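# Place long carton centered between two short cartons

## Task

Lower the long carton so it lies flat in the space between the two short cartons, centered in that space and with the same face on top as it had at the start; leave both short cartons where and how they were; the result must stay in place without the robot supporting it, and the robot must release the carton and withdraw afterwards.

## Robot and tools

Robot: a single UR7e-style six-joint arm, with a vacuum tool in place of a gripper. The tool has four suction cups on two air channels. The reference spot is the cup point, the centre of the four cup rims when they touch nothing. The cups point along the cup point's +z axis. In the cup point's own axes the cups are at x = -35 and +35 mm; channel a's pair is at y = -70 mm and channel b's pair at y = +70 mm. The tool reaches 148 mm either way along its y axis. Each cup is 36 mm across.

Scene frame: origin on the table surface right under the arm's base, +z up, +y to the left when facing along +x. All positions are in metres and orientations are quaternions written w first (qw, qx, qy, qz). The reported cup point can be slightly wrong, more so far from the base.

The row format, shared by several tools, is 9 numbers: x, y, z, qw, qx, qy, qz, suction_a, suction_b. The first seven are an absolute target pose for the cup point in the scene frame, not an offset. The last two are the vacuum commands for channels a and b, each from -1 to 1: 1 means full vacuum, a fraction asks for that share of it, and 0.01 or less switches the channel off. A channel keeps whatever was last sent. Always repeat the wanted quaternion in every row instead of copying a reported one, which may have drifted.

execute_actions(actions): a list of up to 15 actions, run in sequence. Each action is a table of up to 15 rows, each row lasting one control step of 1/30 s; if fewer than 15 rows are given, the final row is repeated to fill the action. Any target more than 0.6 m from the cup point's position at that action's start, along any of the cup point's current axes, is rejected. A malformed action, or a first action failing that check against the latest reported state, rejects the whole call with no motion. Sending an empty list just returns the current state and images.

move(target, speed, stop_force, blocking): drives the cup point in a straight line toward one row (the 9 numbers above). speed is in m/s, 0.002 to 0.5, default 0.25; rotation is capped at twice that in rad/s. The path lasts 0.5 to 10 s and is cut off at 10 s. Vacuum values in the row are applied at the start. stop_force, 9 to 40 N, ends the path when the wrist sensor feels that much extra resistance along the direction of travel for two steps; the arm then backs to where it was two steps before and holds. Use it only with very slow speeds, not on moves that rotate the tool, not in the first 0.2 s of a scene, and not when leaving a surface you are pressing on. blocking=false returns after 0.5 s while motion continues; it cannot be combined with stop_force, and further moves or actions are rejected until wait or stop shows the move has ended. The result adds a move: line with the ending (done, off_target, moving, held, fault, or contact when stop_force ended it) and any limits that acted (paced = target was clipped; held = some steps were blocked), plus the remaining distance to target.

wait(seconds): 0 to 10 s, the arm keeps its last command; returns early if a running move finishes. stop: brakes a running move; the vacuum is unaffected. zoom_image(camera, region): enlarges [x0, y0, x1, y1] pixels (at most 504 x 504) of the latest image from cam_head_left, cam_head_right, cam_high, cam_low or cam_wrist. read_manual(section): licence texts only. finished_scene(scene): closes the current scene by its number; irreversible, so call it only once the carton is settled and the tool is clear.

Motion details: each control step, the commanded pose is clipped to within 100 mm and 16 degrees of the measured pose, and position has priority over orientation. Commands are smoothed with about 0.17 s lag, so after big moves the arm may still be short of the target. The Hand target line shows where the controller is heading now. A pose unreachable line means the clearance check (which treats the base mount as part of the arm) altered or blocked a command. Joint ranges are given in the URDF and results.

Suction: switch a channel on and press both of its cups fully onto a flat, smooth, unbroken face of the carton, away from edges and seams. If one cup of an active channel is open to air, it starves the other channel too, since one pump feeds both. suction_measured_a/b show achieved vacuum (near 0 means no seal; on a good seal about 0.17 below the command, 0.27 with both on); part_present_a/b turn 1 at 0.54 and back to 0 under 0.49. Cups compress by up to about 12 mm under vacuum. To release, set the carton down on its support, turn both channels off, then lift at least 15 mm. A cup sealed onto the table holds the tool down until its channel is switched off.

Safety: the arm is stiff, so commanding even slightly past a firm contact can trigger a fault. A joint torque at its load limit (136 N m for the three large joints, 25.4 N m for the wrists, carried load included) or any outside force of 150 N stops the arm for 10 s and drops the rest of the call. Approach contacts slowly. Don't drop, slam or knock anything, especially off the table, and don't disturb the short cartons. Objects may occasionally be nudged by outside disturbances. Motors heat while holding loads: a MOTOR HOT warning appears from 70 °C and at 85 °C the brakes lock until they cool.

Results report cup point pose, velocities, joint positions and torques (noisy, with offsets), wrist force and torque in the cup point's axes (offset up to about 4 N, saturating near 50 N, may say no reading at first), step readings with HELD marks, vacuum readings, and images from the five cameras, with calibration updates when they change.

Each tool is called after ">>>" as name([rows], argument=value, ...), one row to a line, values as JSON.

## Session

>>> execute_actions(actions=[])

Scene clock: 0.00 s.
end_effector_position=(+0.4297, +0.0064, +0.4498) suction_measured_a=0.00 part_present_a=0 suction_measured_b=0.00 part_present_b=0 end_effector_quat_wxyz=(-0.000, -0.001, +1.000, -0.008) end_effector_velocity=(+0.000, -0.000, -0.001) end_effector_angular_velocity=(-0.000, +0.002, -0.003)
Joint positions: [-0.316 -1.769  1.733 -1.535 -1.57   1.254]
Joint velocities: [-0.     0.001  0.001  0.    -0.001  0.003]
Joint torques (N m, as the arm reports them, + toward a larger angle): no reading
Motor temperatures (°C, as the motors report them): [27 21 23 30 35 31]
Wrist force (N, on the end effector, along its own x y z axes, offset not removed): no reading
Wrist torque (N m, same axes, about the end effector's origin, offset not removed): no reading
Hand target: +0.430, +0.006, +0.450; -0.000, -0.001, +1.000, -0.008
camera_calibration (this result's frames):
cam_wrist: T_world_to_cam=[[-0.0315091, -0.999448, -0.0105552, 0.0364921], [-0.8377, 0.0206462, 0.545741, 0.162524], [-0.545221, 0.0260379, -0.837888, 0.737616], [0, 0, 0, 1]] pos_world=[0.53946, 0.0139104, 0.529729]

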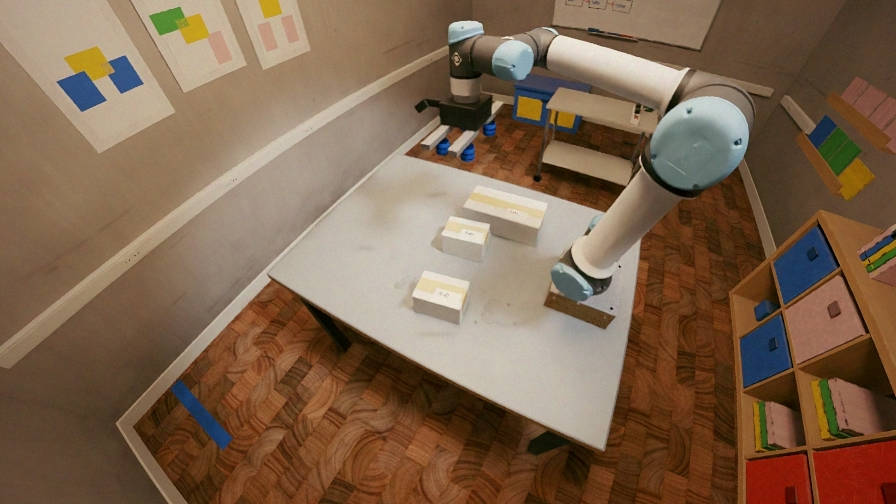

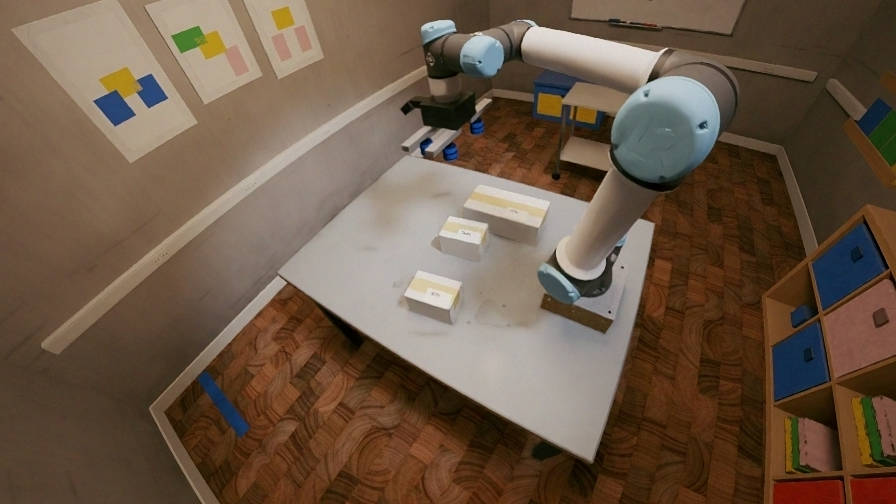

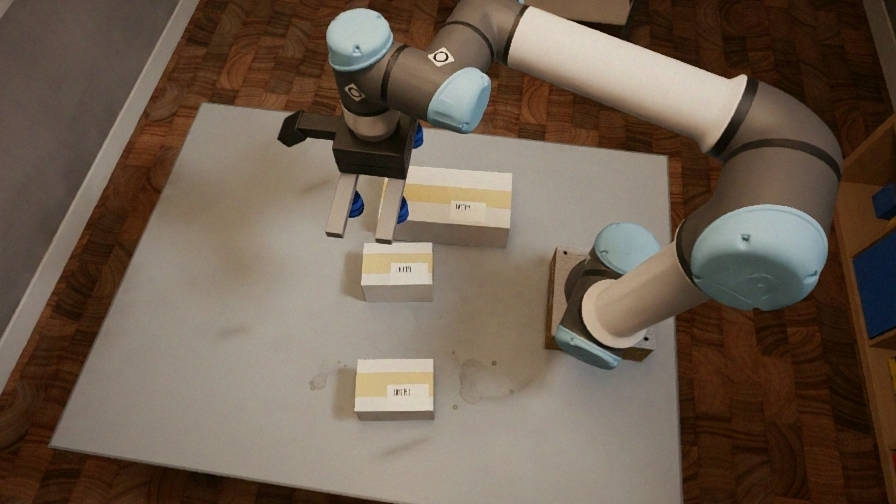

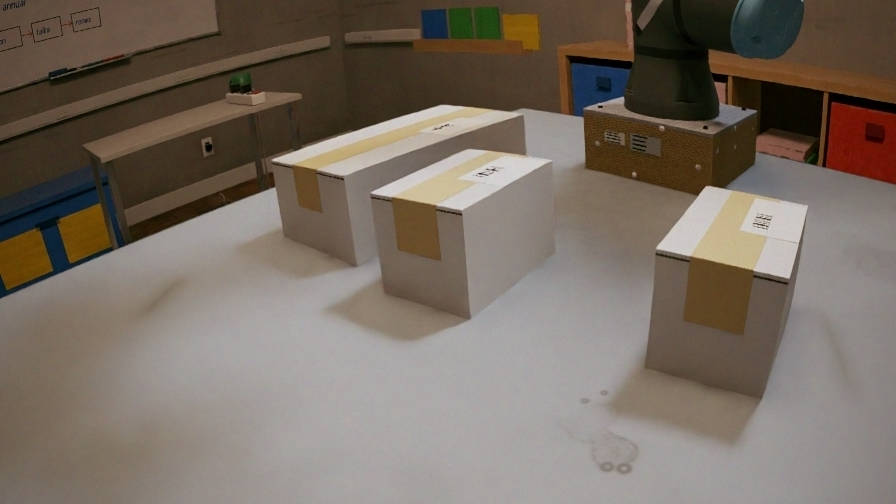

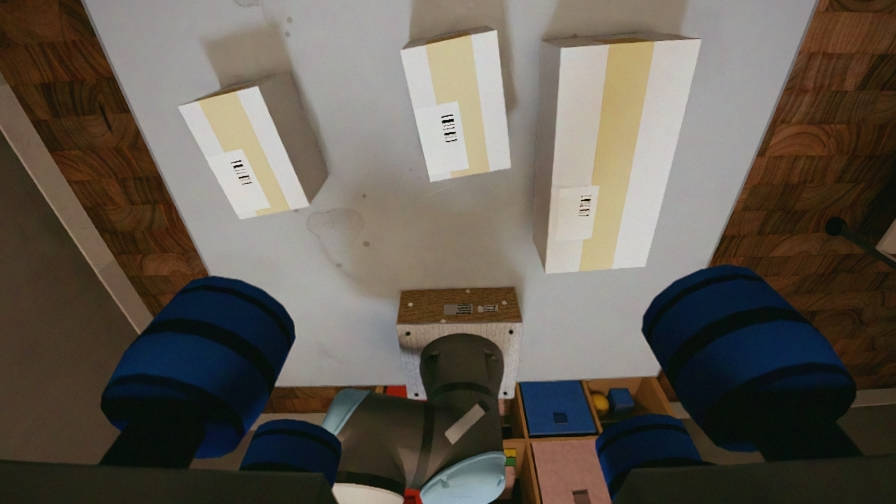

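>>> zoom_image(camera="cam_high", region=[330,150,540,430])

>>> zoom_image(camera="cam_wrist", region=[380,0,740,290])

Region (330, 150, 540, 430) of cam_high's 896x504 image, scaled by 1.800, with more detail than that image has; it fills the left 378 columns of this view, and the rest is white.

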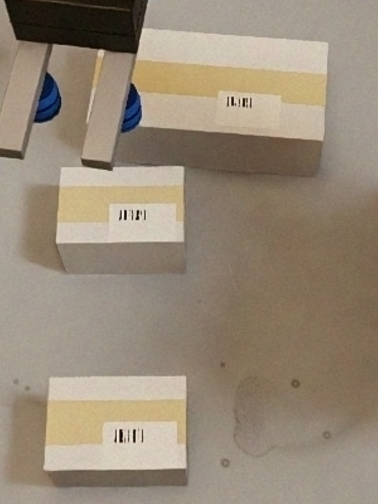

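Region (380, 0, 740, 290) of cam_wrist's 896x504 image, scaled by 1.400, with more detail than that image has; it fills the top 406 rows of this view, and the rest is white.

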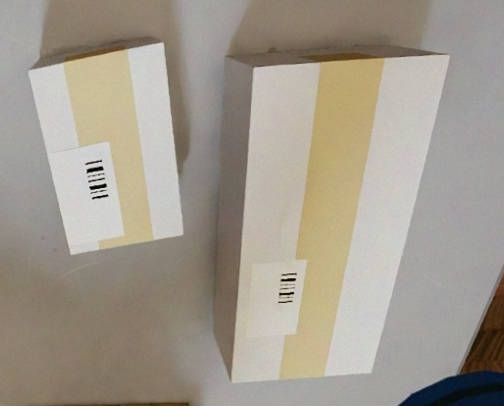

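>>> move(target=[0.365,-0.178,0.15,0,-0.727,0.687,0,0,0], speed=0.4)

Scene clock: 14.60 s.
end_effector_position=(+0.3648, -0.1778, +0.1503) suction_measured_a=0.00 part_present_a=0 suction_measured_b=0.00 part_present_b=0 end_effector_quat_wxyz=(+0.000, +0.726, -0.687, +0.000) end_effector_velocity=(-0.000, -0.002, -0.002) end_effector_angular_velocity=(-0.001, -0.003, +0.011)
Joint positions: [-0.798 -1.508  2.358 -2.411 -1.559 -0.853]
Joint velocities: [-0.004  0.005  0.002 -0.01   0.001 -0.015]
Joint torques (N m, as the arm reports them, + toward a larger angle): [-11.68 -15.81 -12.36  -5.75   1.05  -2.26]
Motor temperatures (°C, as the motors report them): [27 21 23 30 35 31]
Wrist force (N, on the end effector, along its own x y z axes, offset not removed): [-0.2 -0.4 2.0]
Wrist torque (N m, same axes, about the end effector's origin, offset not removed): [0.08 -0.02 0.09]
Hand target: +0.365, -0.178, +0.150; +0.000, +0.727, -0.687, +0.000
Off the commanded pose: 0.000 m, 0 deg.
move: done
camera_calibration (this result's frames):
cam_wrist: T_world_to_cam=[[0.999412, 0.0215778, -0.0266402, -0.344913], [0.0326281, -0.837171, 0.545967, -0.194717], [-0.0105217, -0.546515, -0.837383, 0.159186], [0, 0, 0, 1]] pos_world=[0.352739, -0.0685721, 0.23042]

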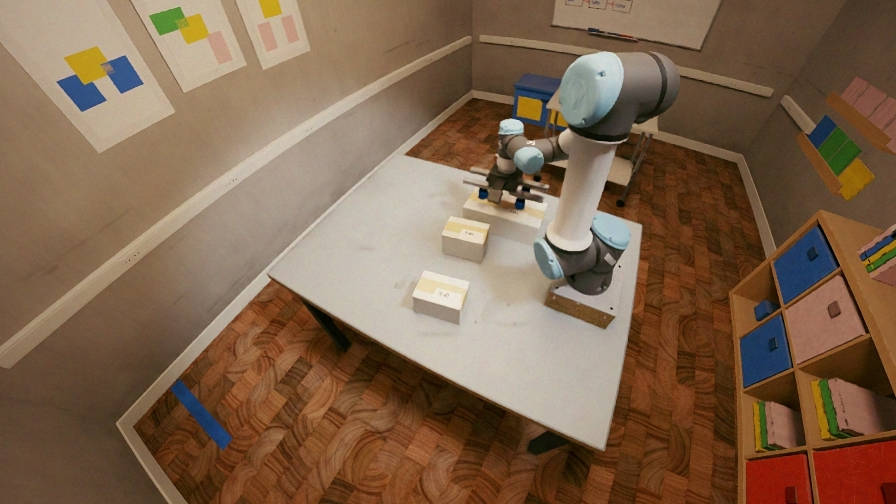

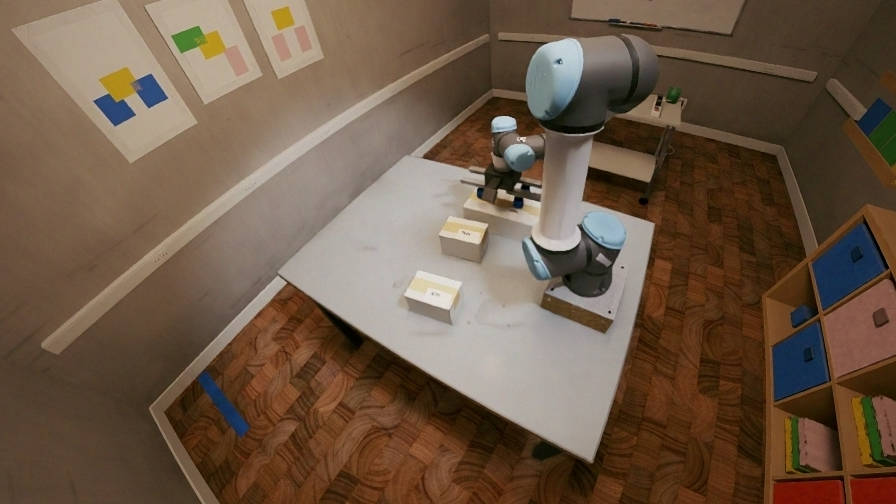

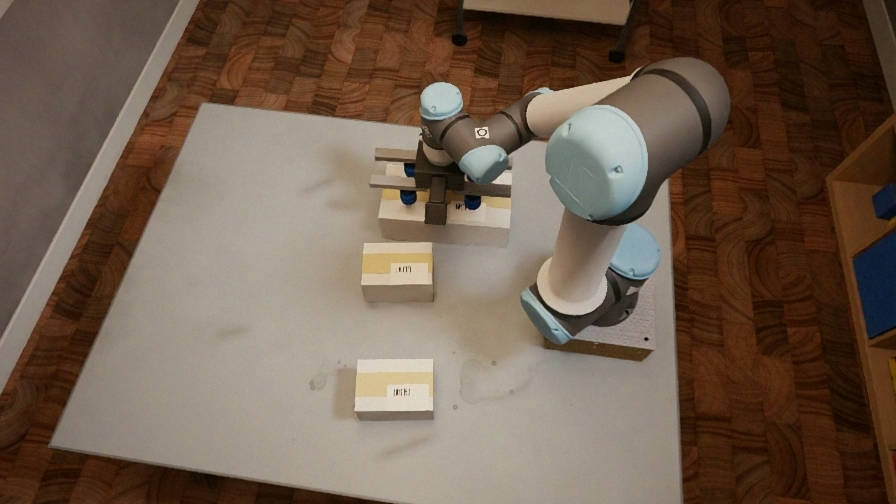

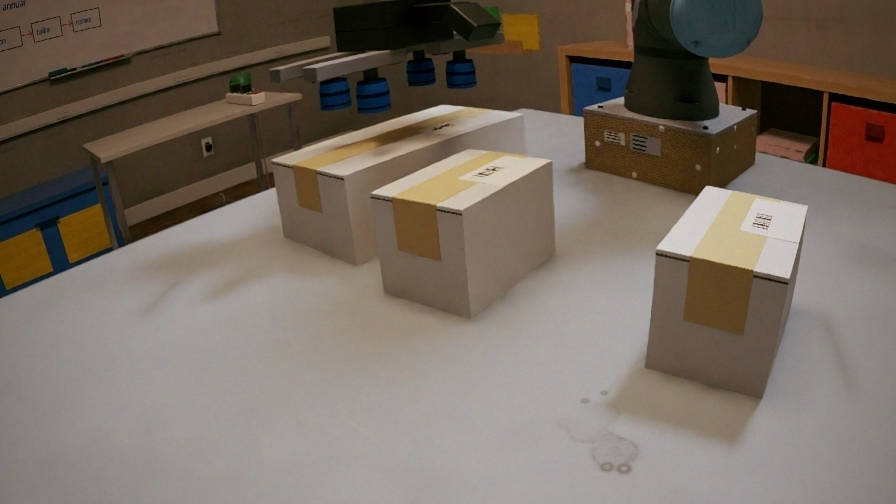

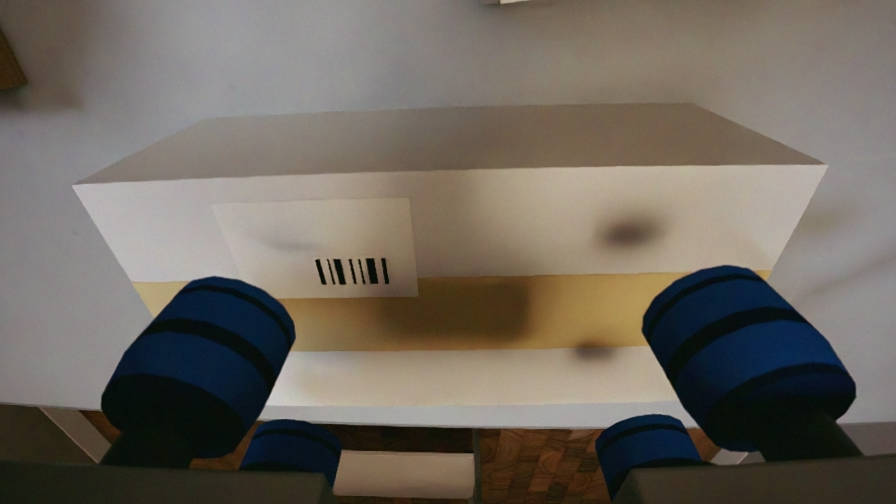

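>>> move(target=[0.35,-0.192,0.125,0,-0.727,0.687,0,0,0], speed=0.1)

>>> move(target=[0.35,-0.192,0.097,0,-0.727,0.687,0,0,0], speed=0.03)

Scene clock: 19.27 s.
end_effector_position=(+0.3501, -0.1919, +0.1252) suction_measured_a=0.00 part_present_a=0 suction_measured_b=0.00 part_present_b=0 end_effector_quat_wxyz=(+0.000, +0.727, -0.687, -0.000) end_effector_velocity=(-0.001, -0.001, -0.002) end_effector_angular_velocity=(-0.000, +0.000, -0.000)
Joint positions: [-0.851 -1.455  2.401 -2.505 -1.559 -0.907]
Joint velocities: [-0.003  0.006  0.002 -0.008 -0.    -0.003]
Joint torques (N m, as the arm reports them, + toward a larger angle): [-12.52 -14.27  -8.93  -4.88   1.08  -1.94]
Motor temperatures (°C, as the motors report them): [27 21 23 30 35 31]
Wrist force (N, on the end effector, along its own x y z axes, offset not removed): [1.1 -0.2 3.6]
Wrist torque (N m, same axes, about the end effector's origin, offset not removed): [0.02 -0.27 0.08]
Hand target: +0.350, -0.192, +0.125; +0.000, +0.727, -0.687, +0.000
Off the commanded pose: 0.000 m, 0 deg.
move: done
camera_calibration (this result's frames):
cam_wrist: T_world_to_cam=[[0.999392, 0.0227562, -0.0264107, -0.330352], [0.0334849, -0.837413, 0.545544, -0.192612], [-0.00970211, -0.546097, -0.837666, 0.130164], [0, 0, 0, 1]] pos_world=[0.337864, -0.082696, 0.205387]

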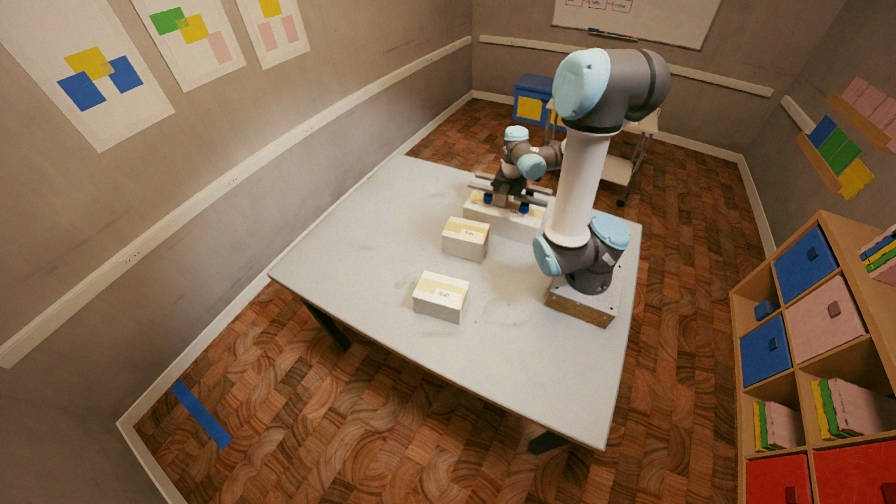

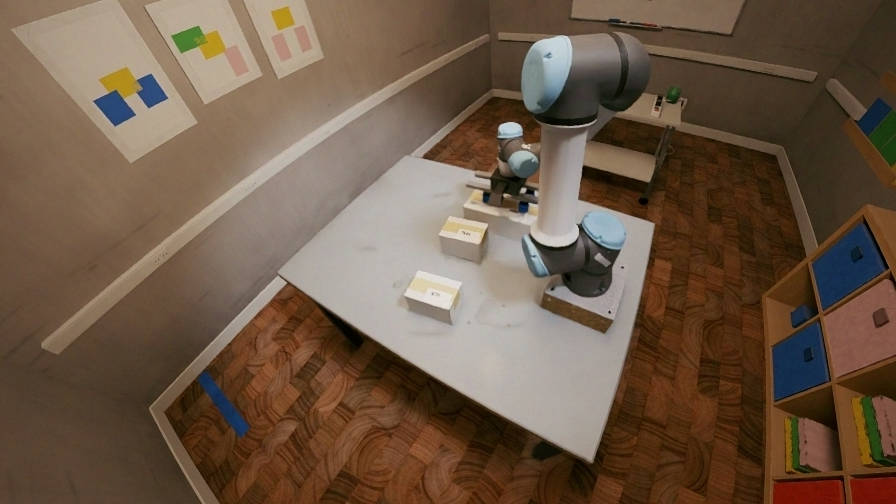

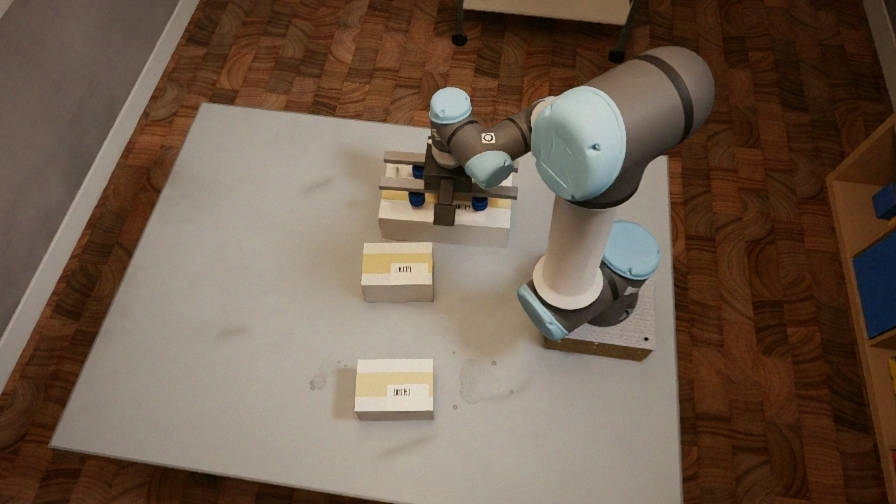

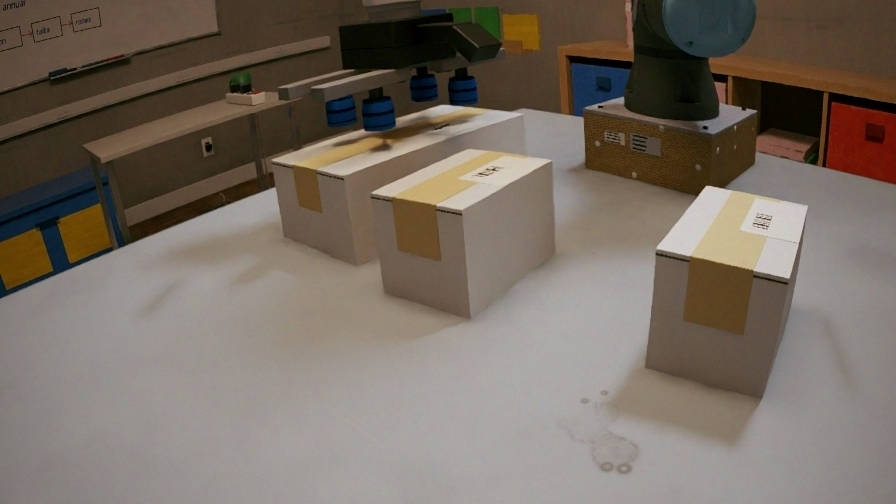

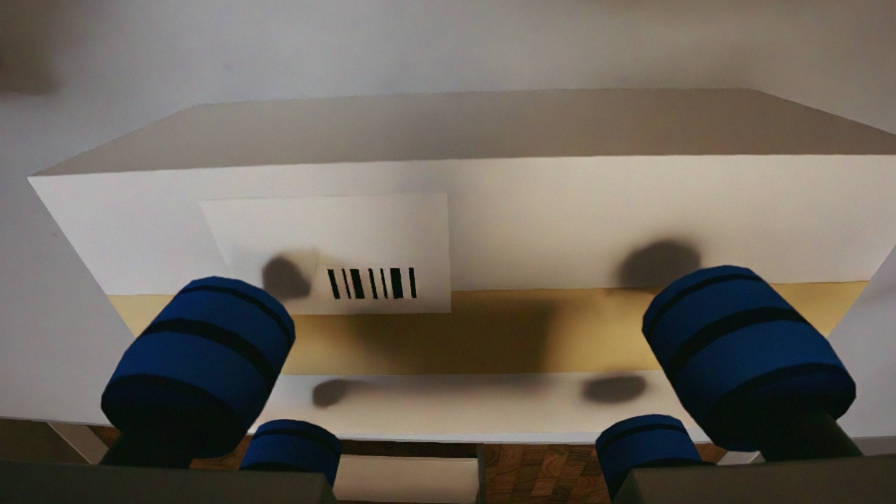

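Scene clock: 20.57 s.
end_effector_position=(+0.3500, -0.1920, +0.0974) suction_measured_a=0.00 part_present_a=0 suction_measured_b=0.00 part_present_b=0 end_effector_quat_wxyz=(+0.000, +0.727, -0.687, +0.000) end_effector_velocity=(+0.000, +0.000, -0.003) end_effector_angular_velocity=(+0.003, -0.000, +0.000)
Joint positions: [-0.851 -1.373  2.424 -2.611 -1.559 -0.906]
Joint velocities: [-0.     0.01   0.002 -0.01   0.002 -0.   ]
Joint torques (N m, as the arm reports them, + toward a larger angle): [11.89 -8.77 -3.91 -4.54  1.08  1.58]
Motor temperatures (°C, as the motors report them): [27 21 23 30 35 31]
Wrist force (N, on the end effector, along its own x y z axes, offset not removed): [-1.4 2.1 -11.7]
Wrist torque (N m, same axes, about the end effector's origin, offset not removed): [0.28 -0.17 0.12]
Hand target: +0.350, -0.192, +0.097; -0.000, +0.727, -0.687, -0.000
Off the commanded pose: 0.000 m, 0 deg.
move: done
camera_calibration (this result's frames):
cam_wrist: T_world_to_cam=[[0.999395, 0.0227781, -0.0262819, -0.331003], [0.033433, -0.837412, 0.545548, -0.177489], [-0.00958223, -0.546097, -0.837667, 0.106699], [0, 0, 0, 1]] pos_world=[0.337759, -0.0828236, 0.177507]

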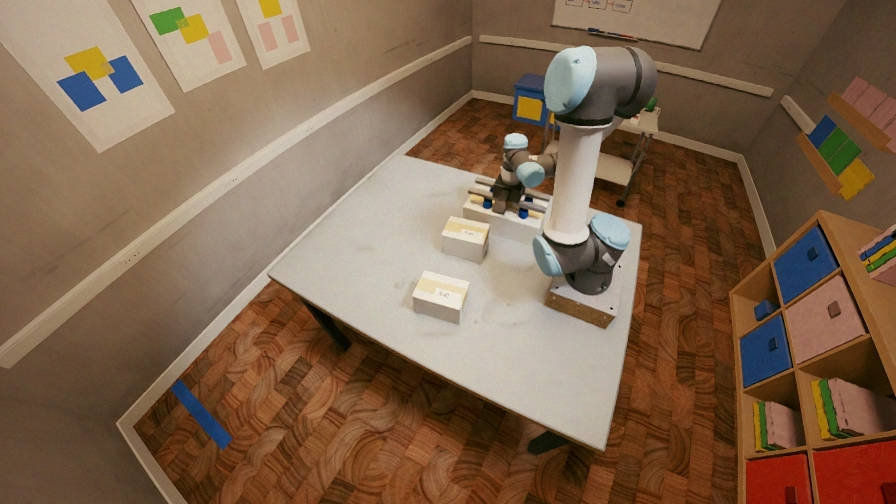

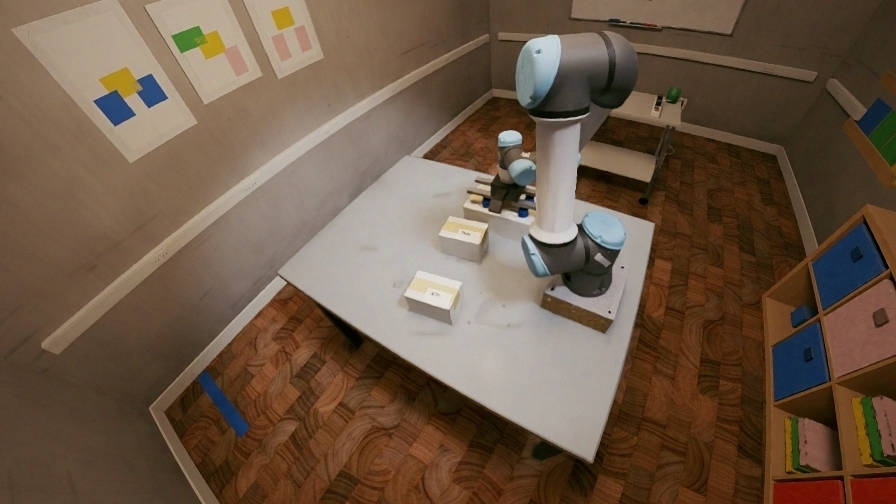

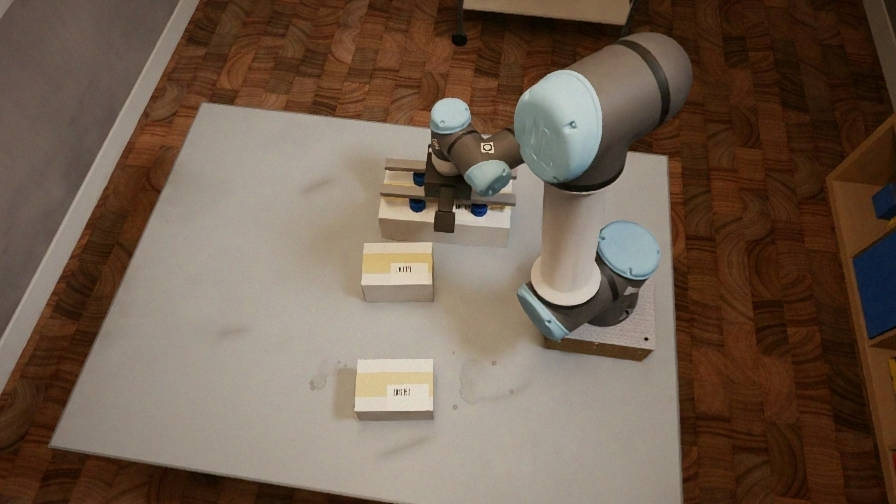

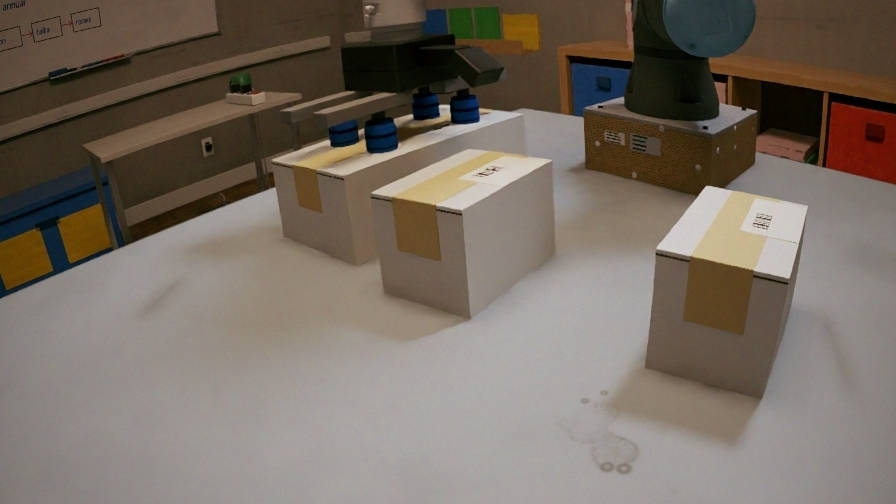

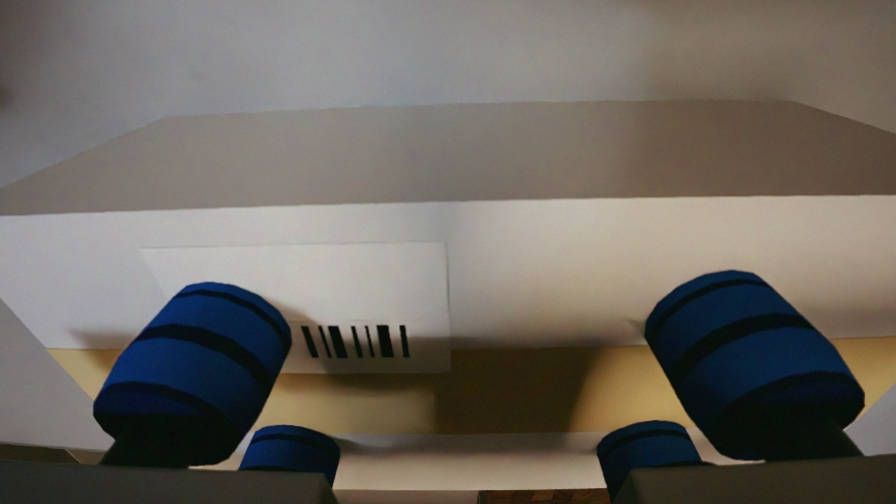

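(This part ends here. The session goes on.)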